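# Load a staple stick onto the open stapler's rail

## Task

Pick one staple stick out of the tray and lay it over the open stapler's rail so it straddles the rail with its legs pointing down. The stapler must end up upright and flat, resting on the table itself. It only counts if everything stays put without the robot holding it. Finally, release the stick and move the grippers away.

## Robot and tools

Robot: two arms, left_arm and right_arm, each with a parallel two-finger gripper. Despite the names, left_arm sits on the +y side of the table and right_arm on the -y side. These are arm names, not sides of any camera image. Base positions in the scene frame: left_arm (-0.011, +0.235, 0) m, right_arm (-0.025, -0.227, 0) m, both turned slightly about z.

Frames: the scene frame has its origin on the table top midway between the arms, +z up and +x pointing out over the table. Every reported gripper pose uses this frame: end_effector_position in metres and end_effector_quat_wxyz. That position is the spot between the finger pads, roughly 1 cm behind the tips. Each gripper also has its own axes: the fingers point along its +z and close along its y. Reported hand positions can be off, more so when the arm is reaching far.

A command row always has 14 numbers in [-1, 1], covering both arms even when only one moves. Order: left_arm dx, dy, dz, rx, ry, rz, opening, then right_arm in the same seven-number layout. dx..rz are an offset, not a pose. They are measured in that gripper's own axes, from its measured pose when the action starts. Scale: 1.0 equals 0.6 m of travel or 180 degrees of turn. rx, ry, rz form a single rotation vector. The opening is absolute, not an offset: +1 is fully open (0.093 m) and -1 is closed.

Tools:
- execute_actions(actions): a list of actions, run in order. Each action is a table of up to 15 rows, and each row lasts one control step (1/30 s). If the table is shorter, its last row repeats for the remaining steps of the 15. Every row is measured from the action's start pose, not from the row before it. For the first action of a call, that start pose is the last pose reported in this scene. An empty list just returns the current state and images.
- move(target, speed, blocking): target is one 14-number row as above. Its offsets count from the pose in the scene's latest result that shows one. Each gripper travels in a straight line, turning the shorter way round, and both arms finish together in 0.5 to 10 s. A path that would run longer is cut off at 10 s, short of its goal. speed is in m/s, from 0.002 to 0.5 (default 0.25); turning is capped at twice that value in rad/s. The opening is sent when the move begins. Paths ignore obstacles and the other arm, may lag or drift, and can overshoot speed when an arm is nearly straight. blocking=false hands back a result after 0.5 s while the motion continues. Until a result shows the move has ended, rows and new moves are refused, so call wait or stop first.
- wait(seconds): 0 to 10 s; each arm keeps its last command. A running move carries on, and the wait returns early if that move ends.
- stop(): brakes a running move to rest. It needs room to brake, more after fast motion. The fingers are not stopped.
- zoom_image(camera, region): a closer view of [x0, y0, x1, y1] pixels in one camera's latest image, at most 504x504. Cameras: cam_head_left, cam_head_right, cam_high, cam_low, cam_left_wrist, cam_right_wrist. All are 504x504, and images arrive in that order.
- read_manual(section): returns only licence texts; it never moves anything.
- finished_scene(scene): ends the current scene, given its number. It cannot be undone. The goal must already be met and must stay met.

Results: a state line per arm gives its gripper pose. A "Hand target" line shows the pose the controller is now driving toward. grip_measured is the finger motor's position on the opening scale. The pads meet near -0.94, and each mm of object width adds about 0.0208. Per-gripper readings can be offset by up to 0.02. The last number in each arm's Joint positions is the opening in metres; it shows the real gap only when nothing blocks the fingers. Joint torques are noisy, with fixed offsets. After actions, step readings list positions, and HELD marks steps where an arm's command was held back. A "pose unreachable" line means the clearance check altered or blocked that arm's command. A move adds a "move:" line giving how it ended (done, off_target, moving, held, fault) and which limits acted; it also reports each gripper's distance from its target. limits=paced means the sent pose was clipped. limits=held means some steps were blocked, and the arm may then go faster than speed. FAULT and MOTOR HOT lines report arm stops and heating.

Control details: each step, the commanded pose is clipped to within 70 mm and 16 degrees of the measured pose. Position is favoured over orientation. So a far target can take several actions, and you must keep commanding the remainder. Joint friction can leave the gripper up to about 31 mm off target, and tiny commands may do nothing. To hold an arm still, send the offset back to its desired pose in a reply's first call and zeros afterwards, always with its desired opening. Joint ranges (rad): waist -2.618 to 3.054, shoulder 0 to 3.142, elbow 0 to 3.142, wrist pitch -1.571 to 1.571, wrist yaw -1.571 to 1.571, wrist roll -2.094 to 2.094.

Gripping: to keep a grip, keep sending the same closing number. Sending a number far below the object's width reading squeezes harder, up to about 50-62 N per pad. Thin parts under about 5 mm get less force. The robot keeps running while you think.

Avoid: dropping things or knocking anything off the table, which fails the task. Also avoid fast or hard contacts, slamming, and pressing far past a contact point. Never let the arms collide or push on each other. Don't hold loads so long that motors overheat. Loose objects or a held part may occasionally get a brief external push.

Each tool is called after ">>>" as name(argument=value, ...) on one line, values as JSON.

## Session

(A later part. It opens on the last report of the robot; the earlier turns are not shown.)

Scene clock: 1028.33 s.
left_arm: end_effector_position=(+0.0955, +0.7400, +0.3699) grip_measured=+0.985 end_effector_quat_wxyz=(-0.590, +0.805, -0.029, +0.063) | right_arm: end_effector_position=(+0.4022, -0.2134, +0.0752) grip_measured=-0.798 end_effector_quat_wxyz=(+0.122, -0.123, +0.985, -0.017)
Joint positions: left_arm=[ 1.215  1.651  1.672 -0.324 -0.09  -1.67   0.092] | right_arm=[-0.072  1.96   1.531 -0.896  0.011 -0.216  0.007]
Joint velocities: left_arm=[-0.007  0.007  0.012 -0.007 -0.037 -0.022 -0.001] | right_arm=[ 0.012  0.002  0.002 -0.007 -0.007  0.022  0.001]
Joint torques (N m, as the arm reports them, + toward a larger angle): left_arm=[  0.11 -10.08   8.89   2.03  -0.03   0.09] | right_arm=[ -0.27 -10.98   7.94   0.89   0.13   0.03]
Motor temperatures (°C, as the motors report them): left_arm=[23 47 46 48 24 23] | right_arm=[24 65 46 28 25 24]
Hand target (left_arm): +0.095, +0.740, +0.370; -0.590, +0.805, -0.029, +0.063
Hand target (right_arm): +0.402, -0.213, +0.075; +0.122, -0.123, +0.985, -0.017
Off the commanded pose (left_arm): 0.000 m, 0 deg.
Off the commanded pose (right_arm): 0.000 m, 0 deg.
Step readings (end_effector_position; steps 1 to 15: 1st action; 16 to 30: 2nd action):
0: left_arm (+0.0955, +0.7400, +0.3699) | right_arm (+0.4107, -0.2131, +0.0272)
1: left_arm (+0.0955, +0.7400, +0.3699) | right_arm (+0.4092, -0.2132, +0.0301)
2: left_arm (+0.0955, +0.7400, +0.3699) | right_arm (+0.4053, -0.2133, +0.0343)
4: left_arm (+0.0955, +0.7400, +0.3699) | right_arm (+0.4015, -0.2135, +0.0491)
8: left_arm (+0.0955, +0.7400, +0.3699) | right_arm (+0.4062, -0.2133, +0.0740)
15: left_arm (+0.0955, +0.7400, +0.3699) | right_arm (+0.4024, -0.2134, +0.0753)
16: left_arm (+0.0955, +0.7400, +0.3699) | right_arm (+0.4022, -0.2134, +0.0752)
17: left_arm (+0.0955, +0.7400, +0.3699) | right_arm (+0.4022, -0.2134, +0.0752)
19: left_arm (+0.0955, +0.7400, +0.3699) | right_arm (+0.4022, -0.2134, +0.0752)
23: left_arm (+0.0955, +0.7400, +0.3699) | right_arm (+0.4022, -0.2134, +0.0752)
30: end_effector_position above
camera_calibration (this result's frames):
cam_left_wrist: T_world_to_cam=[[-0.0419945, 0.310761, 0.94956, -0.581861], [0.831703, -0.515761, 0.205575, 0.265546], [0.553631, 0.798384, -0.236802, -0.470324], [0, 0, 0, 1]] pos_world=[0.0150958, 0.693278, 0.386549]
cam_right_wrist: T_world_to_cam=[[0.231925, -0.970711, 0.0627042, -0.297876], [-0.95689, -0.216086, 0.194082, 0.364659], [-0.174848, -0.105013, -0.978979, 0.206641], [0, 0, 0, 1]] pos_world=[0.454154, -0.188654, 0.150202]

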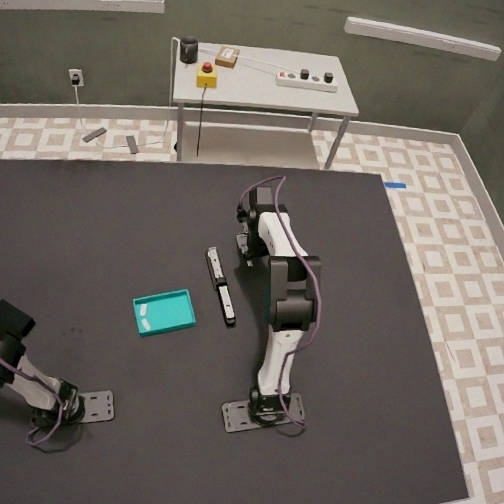

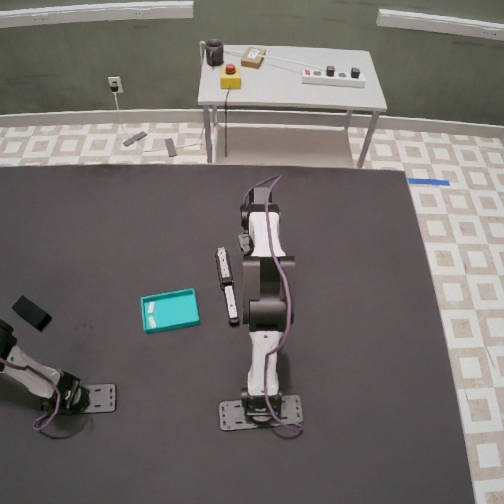

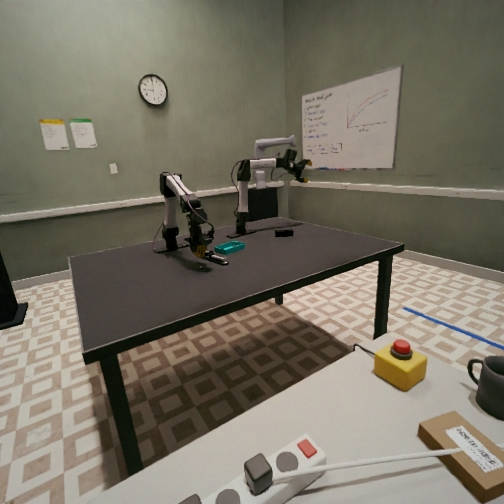

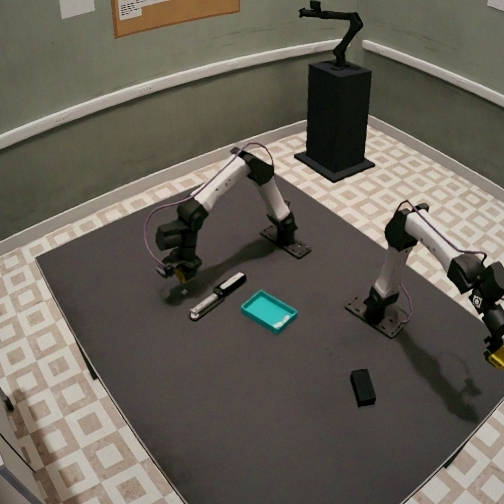

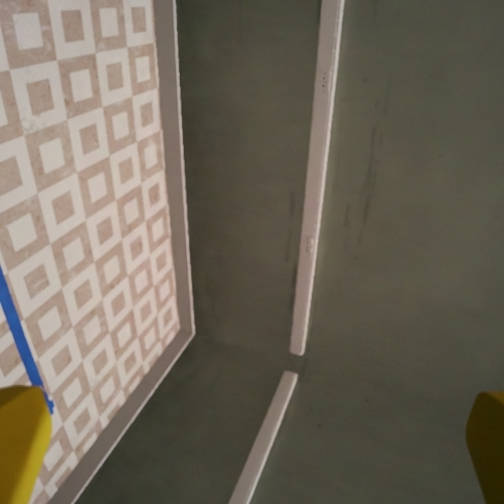

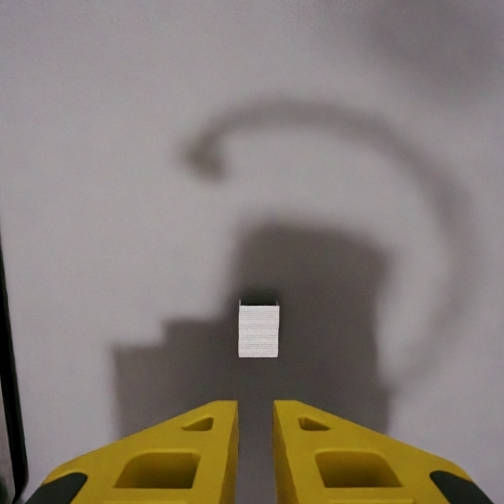

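>>> execute_actions(actions=[[[0,0,0,0,0,0,1,0,0,0,0,0.025,0,-0.4]],[[0,0,0,0,0,0,1,0,0,0,0,0,0,-0.4]]])

>>> move(target=[0,0,0,0,0,0,1,0.012,0,0.115,0,0,0,-0.4], speed=0.04)

Scene clock: 1041.00 s.
left_arm: end_effector_position=(+0.0955, +0.7400, +0.3699) grip_measured=+0.985 end_effector_quat_wxyz=(-0.590, +0.805, -0.029, +0.063) | right_arm: end_effector_position=(+0.4017, -0.2143, +0.0796) grip_measured=-0.402 end_effector_quat_wxyz=(+0.094, -0.124, +0.988, -0.017)
Joint positions: left_arm=[ 1.215  1.651  1.672 -0.324 -0.09  -1.67   0.092] | right_arm=[-0.072  2.004  1.623 -1.     0.016 -0.216  0.026]
Joint velocities: left_arm=[ 0.002 -0.007 -0.002  0.022  0.007 -0.081 -0.001] | right_arm=[-0.002 -0.012 -0.007 -0.051 -0.037  0.037  0.   ]
Joint torques (N m, as the arm reports them, + toward a larger angle): left_arm=[  0.1  -10.08   8.92   2.01  -0.05   0.1 ] | right_arm=[ -0.32 -11.38   7.93   0.74   0.1    0.01]
Motor temperatures (°C, as the motors report them): left_arm=[23 47 46 48 24 23] | right_arm=[24 65 47 28 25 24]
Hand target (left_arm): +0.095, +0.740, +0.370; -0.590, +0.805, -0.029, +0.063
Hand target (right_arm): +0.402, -0.214, +0.080; +0.094, -0.124, +0.988, -0.017
Off the commanded pose (left_arm): 0.000 m, 0 deg.
Off the commanded pose (right_arm): 0.000 m, 0 deg.
Step readings (end_effector_position; steps 1 to 15: 1st action; 16 to 30: 2nd action):
0: left_arm (+0.0955, +0.7400, +0.3699) | right_arm (+0.4022, -0.2134, +0.0752)
1: left_arm (+0.0955, +0.7400, +0.3699) | right_arm (+0.4014, -0.2136, +0.0759)
2: left_arm (+0.0955, +0.7400, +0.3699) | right_arm (+0.4027, -0.2137, +0.0771)
4: left_arm (+0.0955, +0.7400, +0.3699) | right_arm (+0.4079, -0.2138, +0.0794)
8: left_arm (+0.0955, +0.7400, +0.3699) | right_arm (+0.4069, -0.2140, +0.0806)
15: left_arm (+0.0955, +0.7400, +0.3699) | right_arm (+0.4017, -0.2143, +0.0796)
16: left_arm (+0.0955, +0.7400, +0.3699) | right_arm (+0.4017, -0.2143, +0.0796)
17: left_arm (+0.0955, +0.7400, +0.3699) | right_arm (+0.4017, -0.2143, +0.0796)
19: left_arm (+0.0955, +0.7400, +0.3699) | right_arm (+0.4017, -0.2143, +0.0796)
23: left_arm (+0.0955, +0.7400, +0.3699) | right_arm (+0.4017, -0.2143, +0.0796)
30: end_effector_position above
camera_calibration (this result's frames):
cam_left_wrist: T_world_to_cam=[[-0.0419945, 0.310761, 0.94956, -0.581861], [0.831703, -0.515761, 0.205575, 0.265546], [0.553631, 0.798384, -0.236802, -0.470324], [0, 0, 0, 1]] pos_world=[0.0150958, 0.693278, 0.386549]
cam_right_wrist: T_world_to_cam=[[0.234209, -0.970555, 0.0562936, -0.299227], [-0.944749, -0.213557, 0.248684, 0.354426], [-0.229339, -0.111427, -0.966948, 0.230278], [0, 0, 0, 1]] pos_world=[0.457737, -0.189066, 0.151372]

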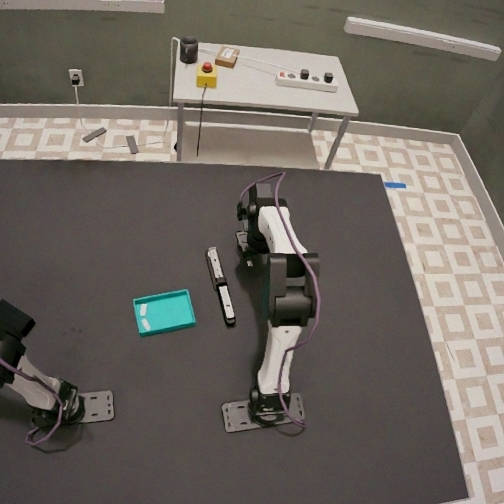

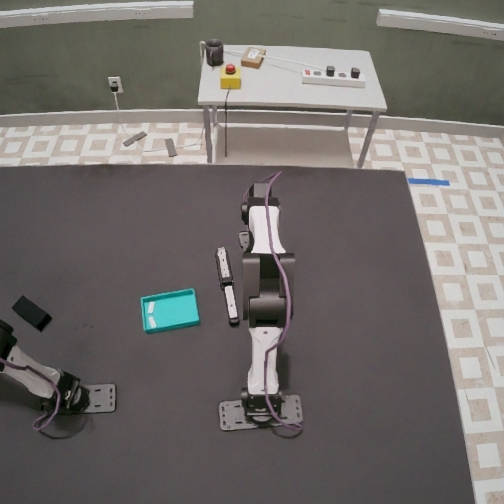

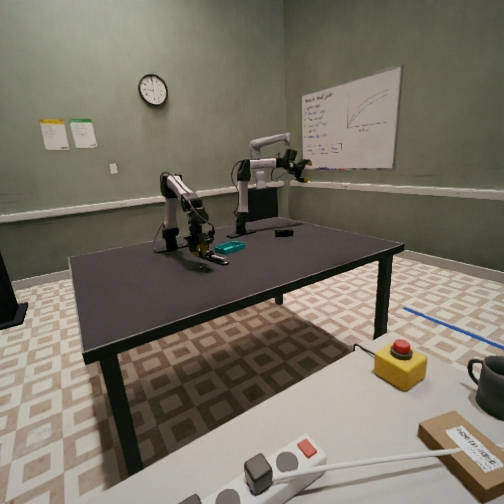

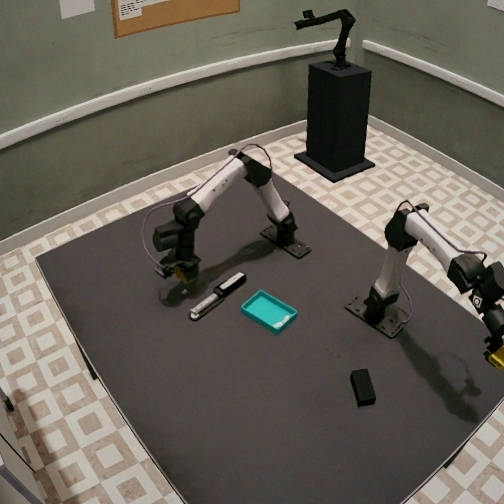

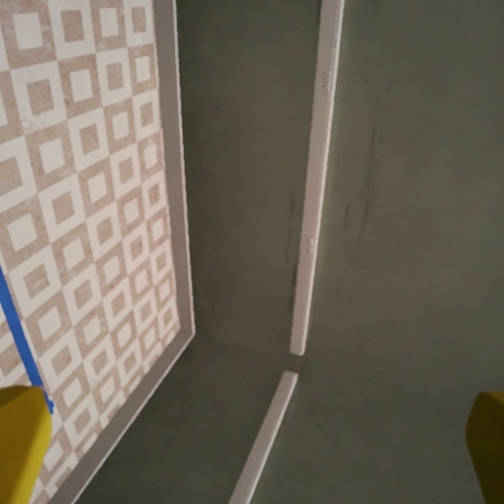

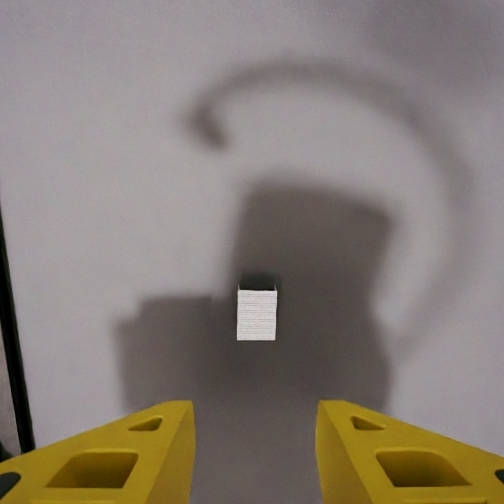

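Scene clock: 1043.10 s.
left_arm: end_effector_position=(+0.0955, +0.7400, +0.3699) grip_measured=+0.985 end_effector_quat_wxyz=(-0.590, +0.805, -0.029, +0.063) | right_arm: end_effector_position=(+0.4131, -0.2139, +0.0232) grip_measured=-0.402 end_effector_quat_wxyz=(+0.106, -0.123, +0.987, -0.018)
Joint positions: left_arm=[ 1.215  1.651  1.672 -0.324 -0.09  -1.67   0.092] | right_arm=[-0.072  2.079  1.498 -0.776  0.016 -0.216  0.026]
Joint velocities: left_arm=[-0.002 -0.012 -0.012  0.022 -0.051  0.066  0.   ] | right_arm=[-0.017 -0.012 -0.017  0.037  0.007 -0.007  0.   ]
Joint torques (N m, as the arm reports them, + toward a larger angle): left_arm=[  0.1  -10.1    8.97   2.    -0.03   0.11] | right_arm=[ -0.66 -10.31   5.78   0.89   0.08  -0.03]
Motor temperatures (°C, as the motors report them): left_arm=[23 47 46 48 24 23] | right_arm=[24 65 46 28 25 24]
Hand target (left_arm): +0.095, +0.740, +0.370; -0.590, +0.805, -0.029, +0.063
Hand target (right_arm): +0.408, -0.216, +0.011; +0.093, -0.124, +0.988, -0.017
Off the commanded pose (left_arm): 0.000 m, 0 deg.
Off the commanded pose (right_arm): 0.014 m, 1 deg.
move: off_target (right_arm)
camera_calibration (this result's frames):
cam_left_wrist: T_world_to_cam=[[-0.0419945, 0.310761, 0.94956, -0.581861], [0.831703, -0.515761, 0.205575, 0.265546], [0.553631, 0.798384, -0.236802, -0.470324], [0, 0, 0, 1]] pos_world=[0.0150958, 0.693278, 0.386549]
cam_right_wrist: T_world_to_cam=[[0.232753, -0.970606, 0.0612327, -0.297863], [-0.950618, -0.213764, 0.225012, 0.382268], [-0.205309, -0.110581, -0.97243, 0.168792], [0, 0, 0, 1]] pos_world=[0.467373, -0.188727, 0.0963629]

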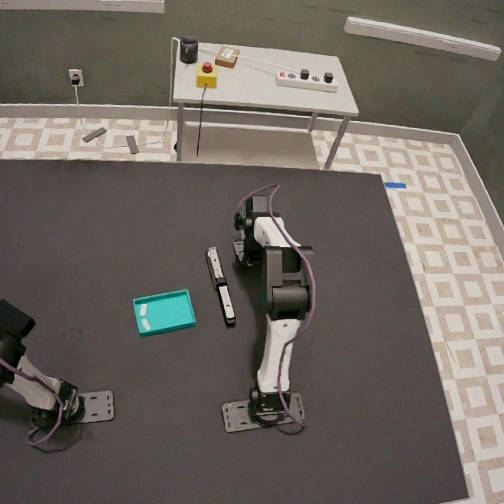

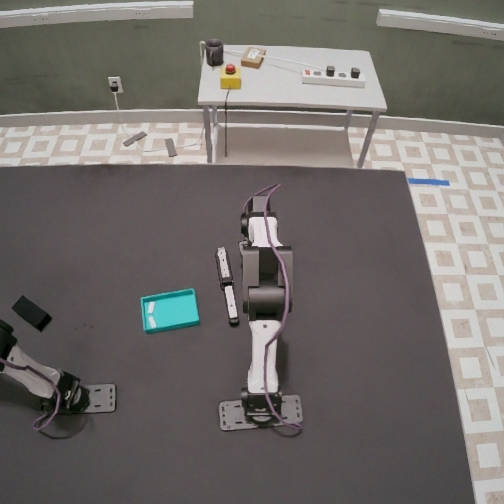

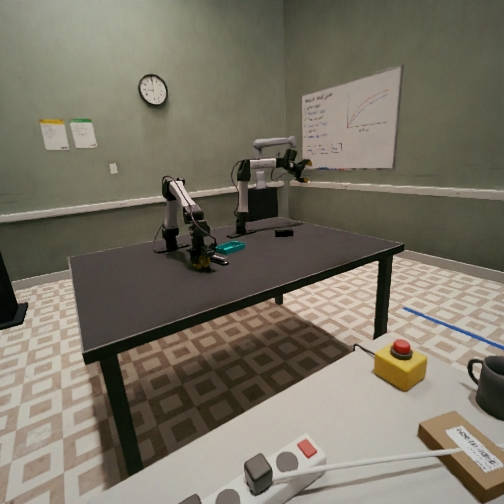

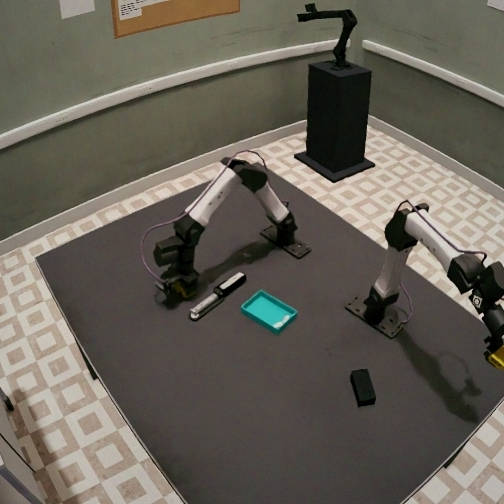

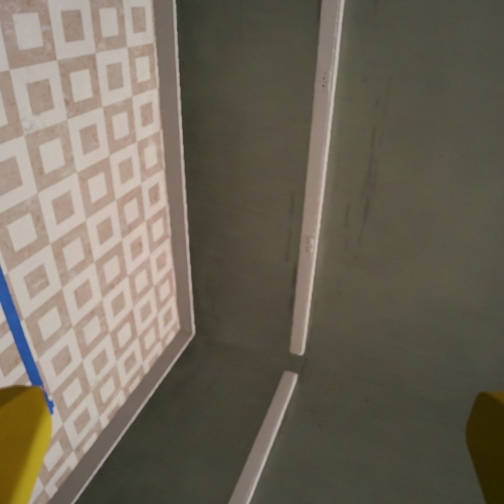

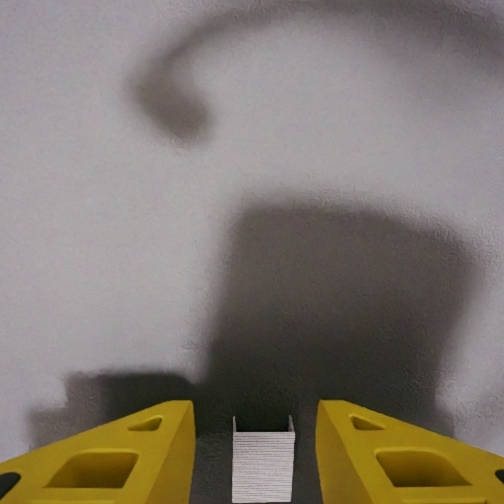

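>>> execute_actions(actions=[[[0,0,0,0,0,0,1,0.01,0,0.02,0,0,0,-0.4]],[[0,0,0,0,0,0,1,0,0,0,0,0,0,-0.6]],[[0,0,0,0,0,0,1,0,0,0,0,0,0,-0.8]],[[0,0,0,0,0,0,1,0,0,0,0,0,0,-0.8]]])

>>> execute_actions(actions=[[[0,0,0,0,0,0,1,0,0,-0.05,0,0,0,-0.8]],[[0,0,0,0,0,0,1,0,0,0,0,0,0,-0.8]]])

>>> zoom_image(camera="cam_right_wrist", region=[150,350,370,504])

Scene clock: 1057.83 s.
left_arm: end_effector_position=(+0.0955, +0.7400, +0.3699) grip_measured=+0.985 end_effector_quat_wxyz=(-0.590, +0.805, -0.029, +0.063) | right_arm: end_effector_position=(+0.4140, -0.2107, +0.0216) grip_measured=-0.789 end_effector_quat_wxyz=(+0.111, -0.125, +0.986, -0.012)
Joint positions: left_arm=[ 1.215  1.651  1.672 -0.324 -0.09  -1.67   0.092] | right_arm=[-0.07   2.076  1.486 -0.756  0.004 -0.216  0.007]
Joint velocities: left_arm=[-0.007 -0.032 -0.007  0.022 -0.037  0.022  0.001] | right_arm=[-0.002  0.007 -0.002 -0.007  0.022 -0.007 -0.   ]
Joint torques (N m, as the arm reports them, + toward a larger angle): left_arm=[  0.16 -10.1    9.03   1.99  -0.02   0.11] | right_arm=[ -0.29 -11.51   7.63   0.79   0.1    0.06]
Motor temperatures (°C, as the motors report them): left_arm=[23 47 46 48 24 23] | right_arm=[24 64 45 28 25 24]
Hand target (left_arm): +0.095, +0.740, +0.370; -0.590, +0.805, -0.029, +0.063
Hand target (right_arm): +0.414, -0.211, +0.022; +0.111, -0.125, +0.986, -0.012
Off the commanded pose (left_arm): 0.000 m, 0 deg.
Off the commanded pose (right_arm): 0.000 m, 0 deg.
Step readings (end_effector_position; steps 1 to 15: 1st action; 16 to 30: 2nd action; 31 to 45: 3rd action; 46 to 60: 4th action):
0: left_arm (+0.0955, +0.7400, +0.3699) | right_arm (+0.4136, -0.2139, +0.0233)
1: left_arm (+0.0955, +0.7400, +0.3699) | right_arm (+0.4138, -0.2139, +0.0225)
2: left_arm (+0.0955, +0.7400, +0.3699) | right_arm (+0.4142, -0.2139, +0.0216)
4: left_arm (+0.0955, +0.7400, +0.3699) | right_arm (+0.4143, -0.2139, +0.0216)
8: left_arm (+0.0955, +0.7400, +0.3699) | right_arm (+0.4144, -0.2139, +0.0214)
15: left_arm (+0.0955, +0.7400, +0.3699) | right_arm (+0.4144, -0.2139, +0.0214)
16: left_arm (+0.0955, +0.7400, +0.3699) | right_arm (+0.4142, -0.2132, +0.0217)
17: left_arm (+0.0955, +0.7400, +0.3699) | right_arm (+0.4141, -0.2119, +0.0217)
19: left_arm (+0.0955, +0.7400, +0.3699) | right_arm (+0.4140, -0.2114, +0.0217)
23: left_arm (+0.0955, +0.7400, +0.3699) | right_arm (+0.4140, -0.2113, +0.0217)
30: left_arm (+0.0955, +0.7400, +0.3699) | right_arm (+0.4140, -0.2113, +0.0217)
31: left_arm (+0.0955, +0.7400, +0.3699) | right_arm (+0.4140, -0.2110, +0.0216)
32: left_arm (+0.0955, +0.7400, +0.3699) | right_arm (+0.4140, -0.2109, +0.0216)
34: left_arm (+0.0955, +0.7400, +0.3699) | right_arm (+0.4140, -0.2108, +0.0216)
38: left_arm (+0.0955, +0.7400, +0.3699) | right_arm (+0.4140, -0.2107, +0.0216)
45: left_arm (+0.0955, +0.7400, +0.3699) | right_arm (+0.4140, -0.2107, +0.0216)
46: left_arm (+0.0955, +0.7400, +0.3699) | right_arm (+0.4140, -0.2107, +0.0216)
47: left_arm (+0.0955, +0.7400, +0.3699) | right_arm (+0.4140, -0.2107, +0.0216)
49: left_arm (+0.0955, +0.7400, +0.3699) | right_arm (+0.4140, -0.2107, +0.0216)
53: left_arm (+0.0955, +0.7400, +0.3699) | right_arm (+0.4140, -0.2107, +0.0216)
60: end_effector_position above
camera_calibration (this result's frames):
cam_left_wrist: T_world_to_cam=[[-0.0419945, 0.310761, 0.94956, -0.581861], [0.831703, -0.515761, 0.205575, 0.265546], [0.553631, 0.798384, -0.236802, -0.470324], [0, 0, 0, 1]] pos_world=[0.0150958, 0.693278, 0.386549]
cam_right_wrist: T_world_to_cam=[[0.237104, -0.970135, 0.0511921, -0.296389], [-0.951597, -0.22132, 0.21326, 0.383184], [-0.195561, -0.0992789, -0.975653, 0.166221], [0, 0, 0, 1]] pos_world=[0.467418, -0.186229, 0.095629]

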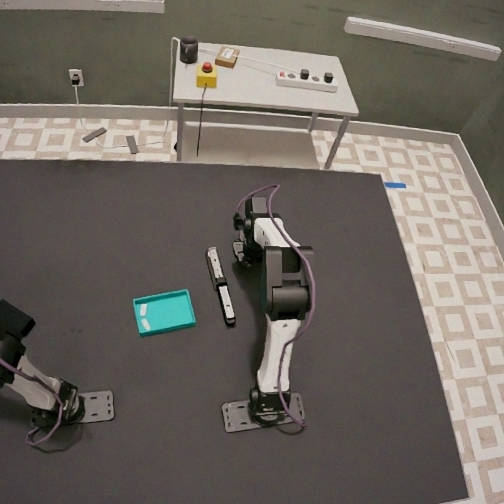

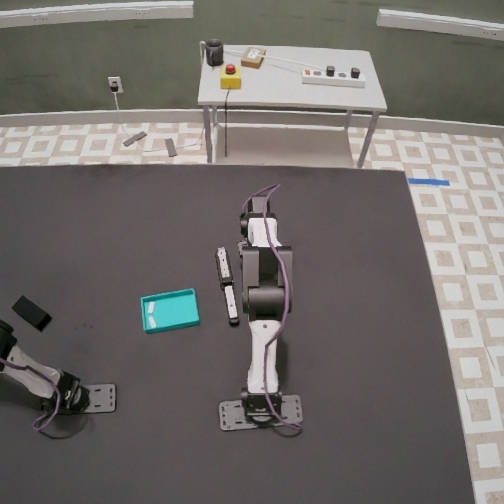

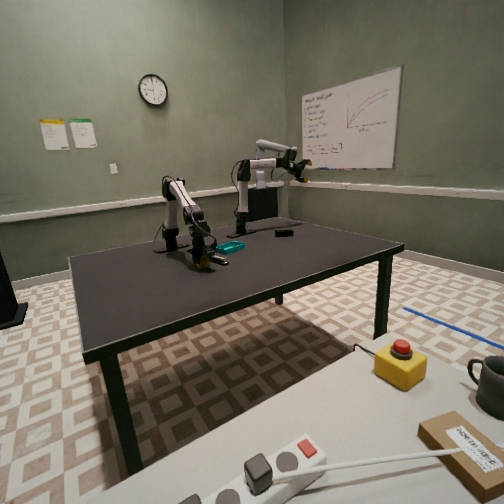

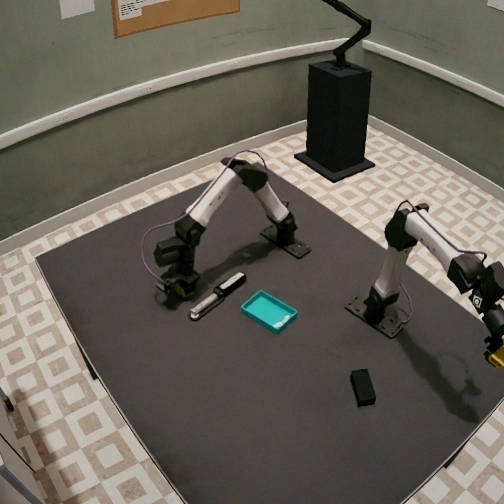

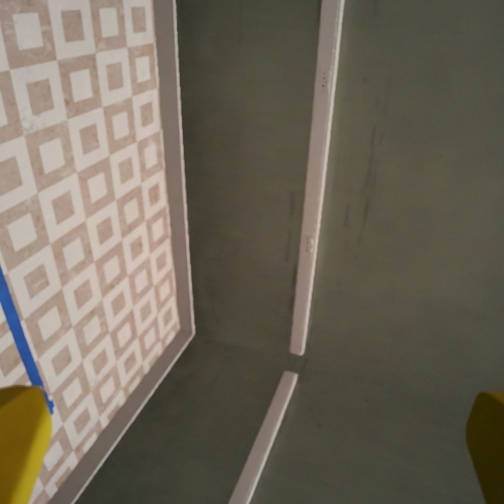

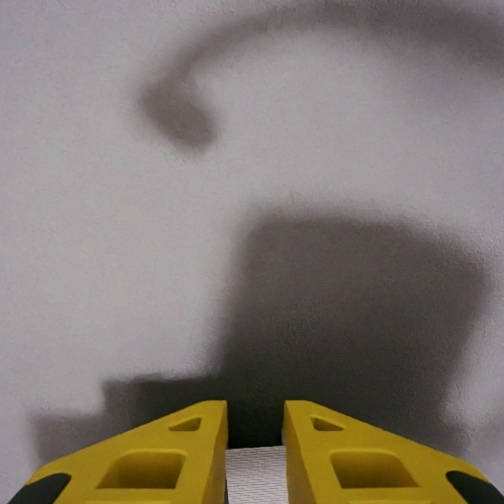

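Scene clock: 1058.83 s.
left_arm: end_effector_position=(+0.0955, +0.7400, +0.3699) grip_measured=+0.985 end_effector_quat_wxyz=(-0.590, +0.805, -0.029, +0.063) | right_arm: end_effector_position=(+0.4064, -0.2110, +0.0461) grip_measured=-0.789 end_effector_quat_wxyz=(+0.111, -0.125, +0.986, -0.012)
Joint positions: left_arm=[ 1.215  1.651  1.672 -0.324 -0.09  -1.67   0.092] | right_arm=[-0.07   2.021  1.505 -0.832  0.004 -0.216  0.007]
Joint velocities: left_arm=[ 0.007  0.017  0.007  0.037  0.007  0.022 -0.001] | right_arm=[-0.012 -0.002  0.002  0.007  0.022 -0.007 -0.001]
Joint torques (N m, as the arm reports them, + toward a larger angle): left_arm=[  0.23 -10.16   8.96   2.01  -0.03   0.11] | right_arm=[ -0.35 -11.31   7.84   0.79   0.1    0.05]
Motor temperatures (°C, as the motors report them): left_arm=[23 47 46 48 24 23] | right_arm=[24 64 46 28 25 24]
Hand target (left_arm): +0.095, +0.740, +0.370; -0.590, +0.805, -0.029, +0.063
Hand target (right_arm): +0.406, -0.211, +0.046; +0.111, -0.125, +0.986, -0.012
Off the commanded pose (left_arm): 0.000 m, 0 deg.
Off the commanded pose (right_arm): 0.000 m, 0 deg.
Step readings (end_effector_position; steps 1 to 15: 1st action; 16 to 30: 2nd action):
0: left_arm (+0.0955, +0.7400, +0.3699) | right_arm (+0.4140, -0.2107, +0.0216)
1: left_arm (+0.0955, +0.7400, +0.3699) | right_arm (+0.4131, -0.2108, +0.0234)
2: left_arm (+0.0955, +0.7400, +0.3699) | right_arm (+0.4103, -0.2109, +0.0256)
4: left_arm (+0.0955, +0.7400, +0.3699) | right_arm (+0.4067, -0.2110, +0.0331)
8: left_arm (+0.0955, +0.7400, +0.3699) | right_arm (+0.4082, -0.2110, +0.0455)
15: left_arm (+0.0955, +0.7400, +0.3699) | right_arm (+0.4065, -0.2110, +0.0462)
16: left_arm (+0.0955, +0.7400, +0.3699) | right_arm (+0.4064, -0.2110, +0.0461)
17: left_arm (+0.0955, +0.7400, +0.3699) | right_arm (+0.4064, -0.2110, +0.0461)
19: left_arm (+0.0955, +0.7400, +0.3699) | right_arm (+0.4064, -0.2110, +0.0461)
23: left_arm (+0.0955, +0.7400, +0.3699) | right_arm (+0.4064, -0.2110, +0.0461)
30: end_effector_position above
camera_calibration (this result's frames):
cam_left_wrist: T_world_to_cam=[[-0.0419945, 0.310761, 0.94956, -0.581861], [0.831703, -0.515761, 0.205575, 0.265546], [0.553631, 0.798384, -0.236802, -0.470324], [0, 0, 0, 1]] pos_world=[0.0150958, 0.693278, 0.386549]
cam_right_wrist: T_world_to_cam=[[0.237182, -0.970132, 0.050886, -0.296145], [-0.951271, -0.221308, 0.214723, 0.370521], [-0.197048, -0.0993347, -0.975348, 0.189182], [0, 0, 0, 1]] pos_world=[0.459984, -0.186508, 0.120029]

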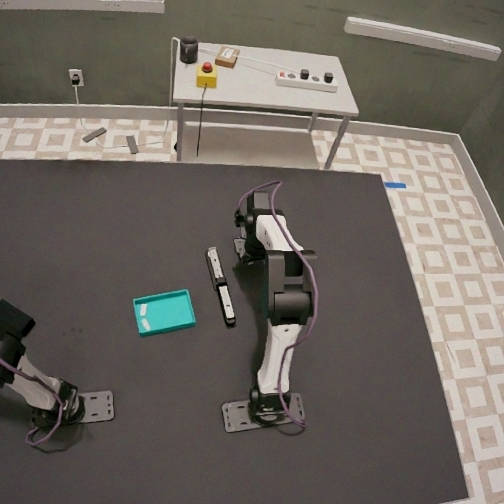

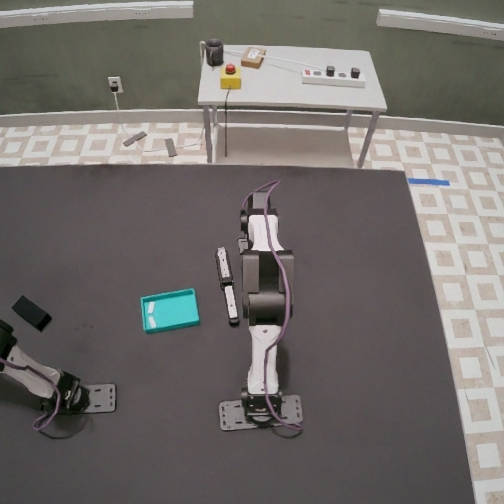

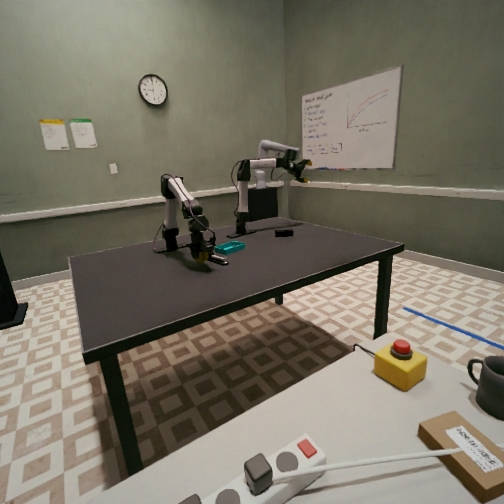

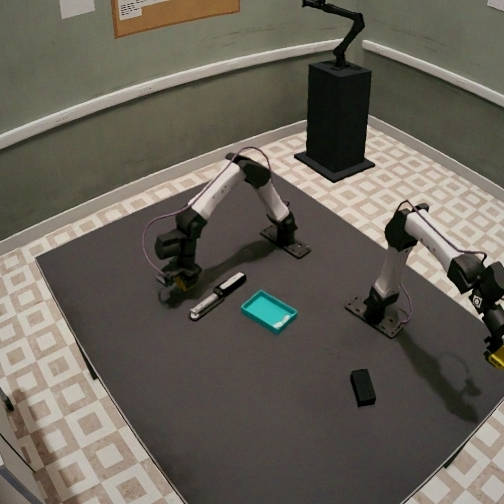

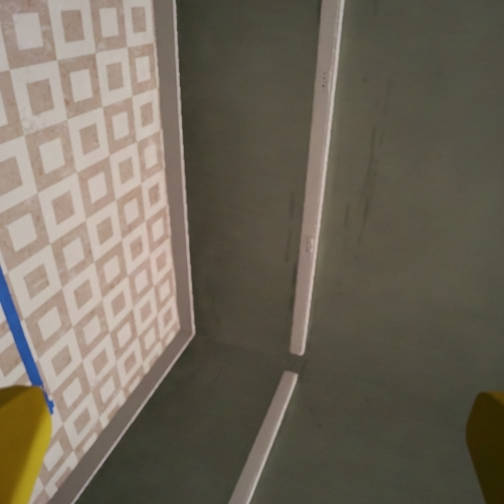

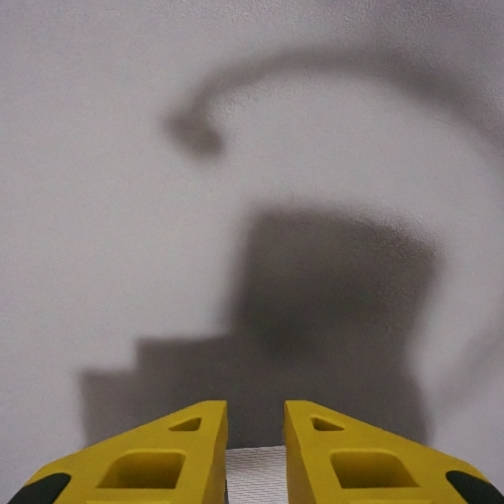

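Region (150, 350, 370, 504) of cam_right_wrist's 504x504 image, scaled by 2.291, with more detail than that image has; it fills the top 353 rows of this view, and the rest is white.

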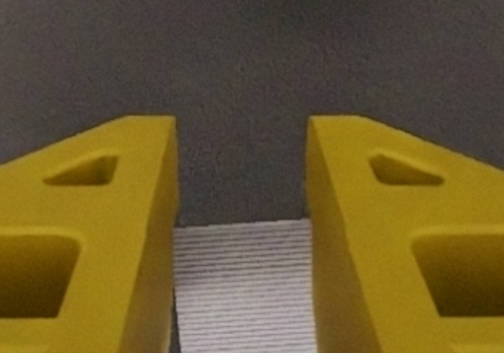

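>>> execute_actions(actions=[[[0,0,0,0,0,0,1,0,0,-0.05,0,0,0,-0.8]]])

>>> move(target=[0,0,0,0,0,0,1,-0.005,0.158,0,0,0,0,-0.8], speed=0.08)

Scene clock: 1072.60 s.
left_arm: end_effector_position=(+0.0955, +0.7400, +0.3699) grip_measured=+0.985 end_effector_quat_wxyz=(-0.590, +0.805, -0.029, +0.063) | right_arm: end_effector_position=(+0.3995, -0.2113, +0.0709) grip_measured=-0.789 end_effector_quat_wxyz=(+0.111, -0.125, +0.986, -0.012)
Joint positions: left_arm=[ 1.215  1.651  1.672 -0.324 -0.09  -1.67   0.092] | right_arm=[-0.07   1.973  1.537 -0.912  0.004 -0.216  0.007]
Joint velocities: left_arm=[ 0.002 -0.027 -0.002 -0.007  0.007  0.037  0.   ] | right_arm=[-0.032 -0.007  0.007 -0.022  0.022 -0.051  0.   ]
Joint torques (N m, as the arm reports them, + toward a larger angle): left_arm=[  0.13 -10.13   9.08   2.02  -0.05   0.1 ] | right_arm=[ -0.38 -11.16   9.06   0.71   0.12   0.02]
Motor temperatures (°C, as the motors report them): left_arm=[23 47 46 48 24 23] | right_arm=[24 65 46 28 25 24]
Hand target (left_arm): +0.095, +0.740, +0.370; -0.590, +0.805, -0.029, +0.063
Hand target (right_arm): +0.400, -0.211, +0.075; +0.111, -0.125, +0.986, -0.012
Off the commanded pose (left_arm): 0.000 m, 0 deg.
Off the commanded pose (right_arm): 0.004 m, 0 deg.
Step readings (end_effector_position):
0: left_arm (+0.0955, +0.7400, +0.3699) | right_arm (+0.4064, -0.2110, +0.0461)
1: left_arm (+0.0955, +0.7400, +0.3699) | right_arm (+0.4053, -0.2111, +0.0476)
2: left_arm (+0.0955, +0.7400, +0.3699) | right_arm (+0.4029, -0.2112, +0.0498)
4: left_arm (+0.0955, +0.7400, +0.3699) | right_arm (+0.4004, -0.2112, +0.0575)
8: left_arm (+0.0955, +0.7400, +0.3699) | right_arm (+0.4019, -0.2112, +0.0705)
15: end_effector_position above
camera_calibration (this result's frames):
cam_left_wrist: T_world_to_cam=[[-0.0419945, 0.310761, 0.94956, -0.581861], [0.831703, -0.515761, 0.205575, 0.265546], [0.553631, 0.798384, -0.236802, -0.470324], [0, 0, 0, 1]] pos_world=[0.0150958, 0.693278, 0.386549]
cam_right_wrist: T_world_to_cam=[[0.237201, -0.970131, 0.0508094, -0.296014], [-0.951189, -0.221305, 0.215089, 0.358483], [-0.19742, -0.0993487, -0.975272, 0.212093], [0, 0, 0, 1]] pos_world=[0.453071, -0.186767, 0.144783]

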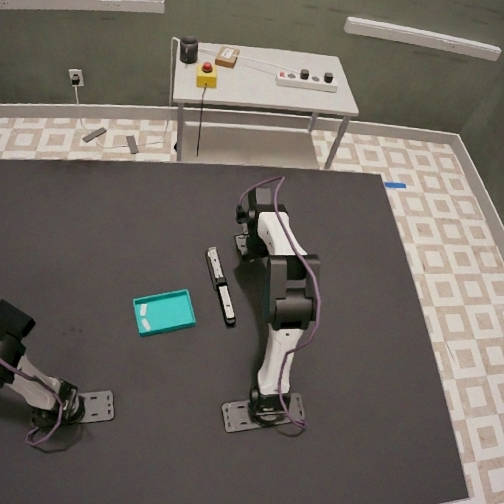

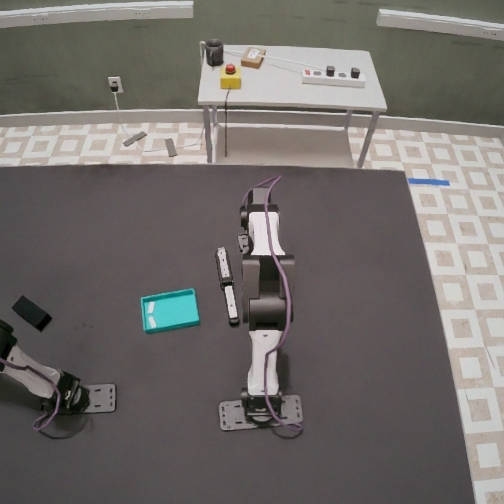

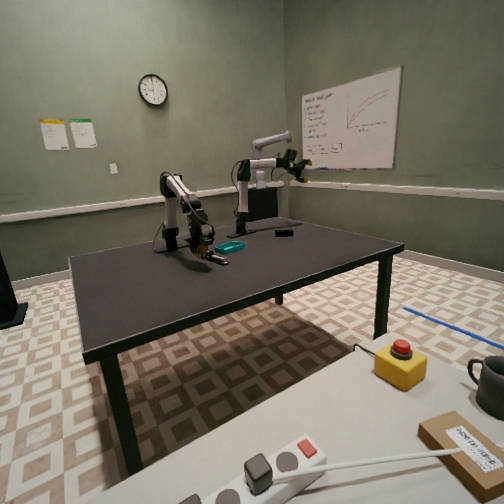

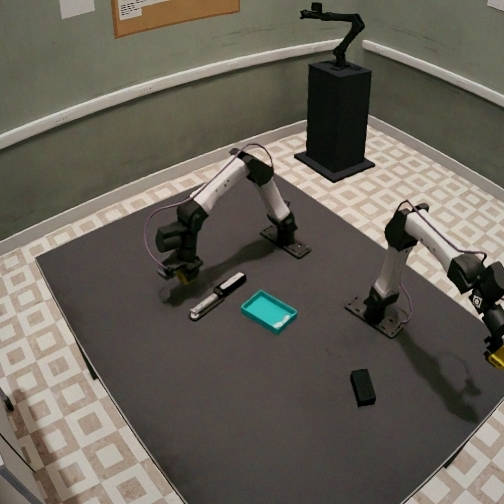

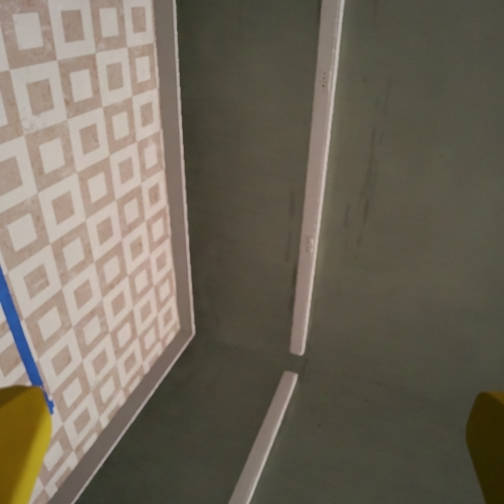

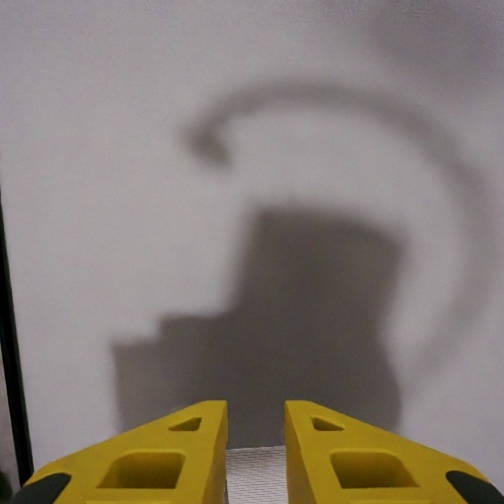

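Scene clock: 1074.20 s.
left_arm: end_effector_position=(+0.0955, +0.7400, +0.3699) grip_measured=+0.985 end_effector_quat_wxyz=(-0.590, +0.805, -0.029, +0.063) | right_arm: end_effector_position=(+0.3825, -0.1163, +0.0691) grip_measured=-0.789 end_effector_quat_wxyz=(+0.110, -0.130, +0.985, -0.004)
Joint positions: left_arm=[ 1.215  1.651  1.672 -0.324 -0.09  -1.67   0.092] | right_arm=[ 0.173  1.969  1.524 -0.909  0.041  0.014  0.007]
Joint velocities: left_arm=[-0.007 -0.027 -0.002 -0.007 -0.007 -0.022  0.001] | right_arm=[ 0.002 -0.007  0.007 -0.007 -0.037 -0.007  0.   ]
Joint torques (N m, as the arm reports them, + toward a larger angle): left_arm=[  0.11 -10.2    9.01   2.02  -0.03   0.08] | right_arm=[  0.01 -11.58   6.16   0.89   0.27   0.15]
Motor temperatures (°C, as the motors report them): left_arm=[23 47 46 48 24 23] | right_arm=[24 65 46 28 25 24]
Hand target (left_arm): +0.095, +0.740, +0.370; -0.590, +0.805, -0.029, +0.063
Hand target (right_arm): +0.380, -0.118, +0.068; +0.111, -0.125, +0.986, -0.010
Off the commanded pose (left_arm): 0.000 m, 0 deg.
Off the commanded pose (right_arm): 0.005 m, 1 deg.
move: done
camera_calibration (this result's frames):
cam_left_wrist: T_world_to_cam=[[-0.0419945, 0.310761, 0.94956, -0.581861], [0.831703, -0.515761, 0.205575, 0.265546], [0.553631, 0.798384, -0.236802, -0.470324], [0, 0, 0, 1]] pos_world=[0.0150958, 0.693278, 0.386549]
cam_right_wrist: T_world_to_cam=[[0.247855, -0.968105, 0.0366239, -0.202571], [-0.948254, -0.234682, 0.213867, 0.361133], [-0.19845, -0.0877367, -0.976176, 0.218257], [0, 0, 0, 1]] pos_world=[0.435967, -0.092209, 0.143242]

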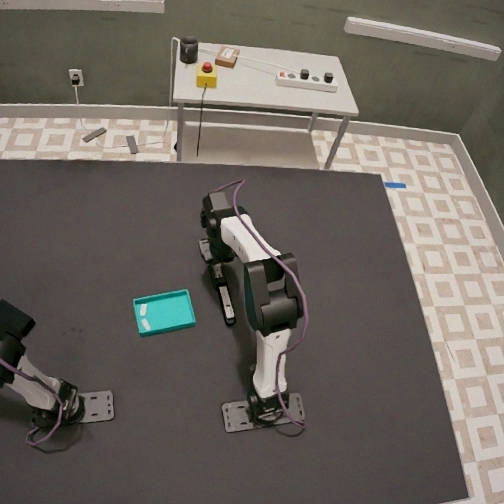

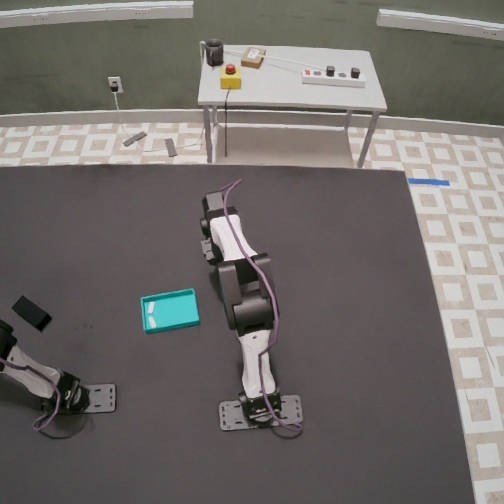

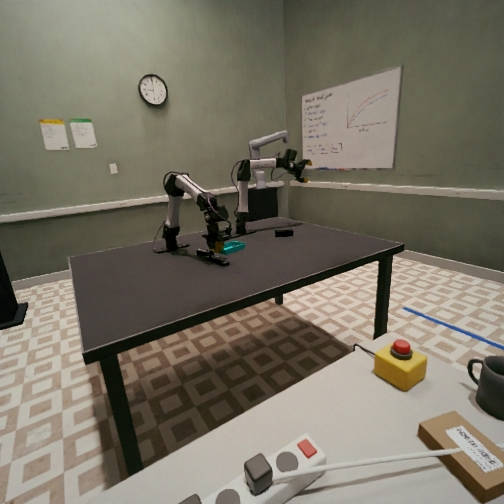

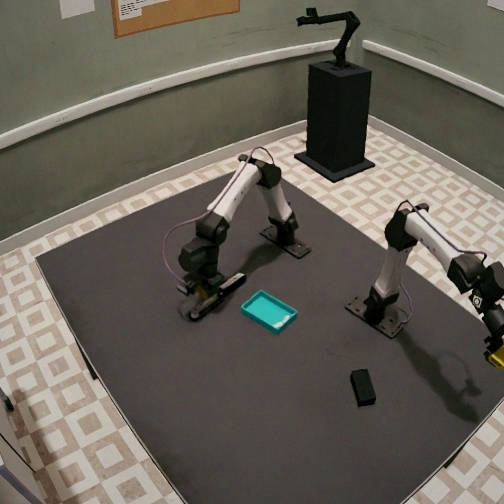

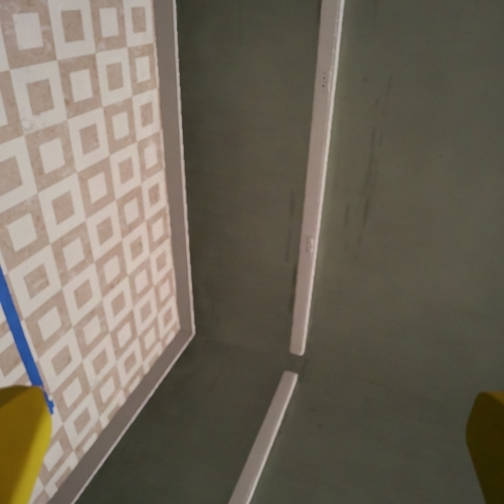

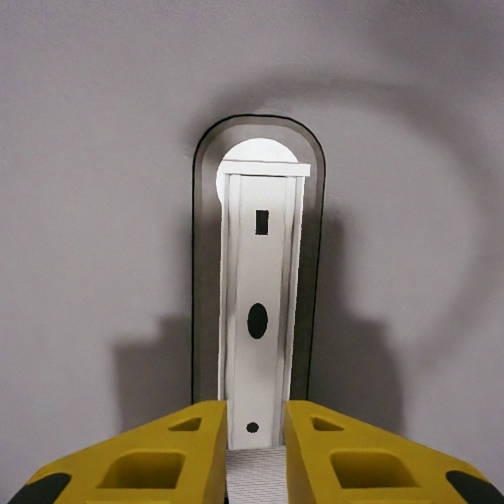

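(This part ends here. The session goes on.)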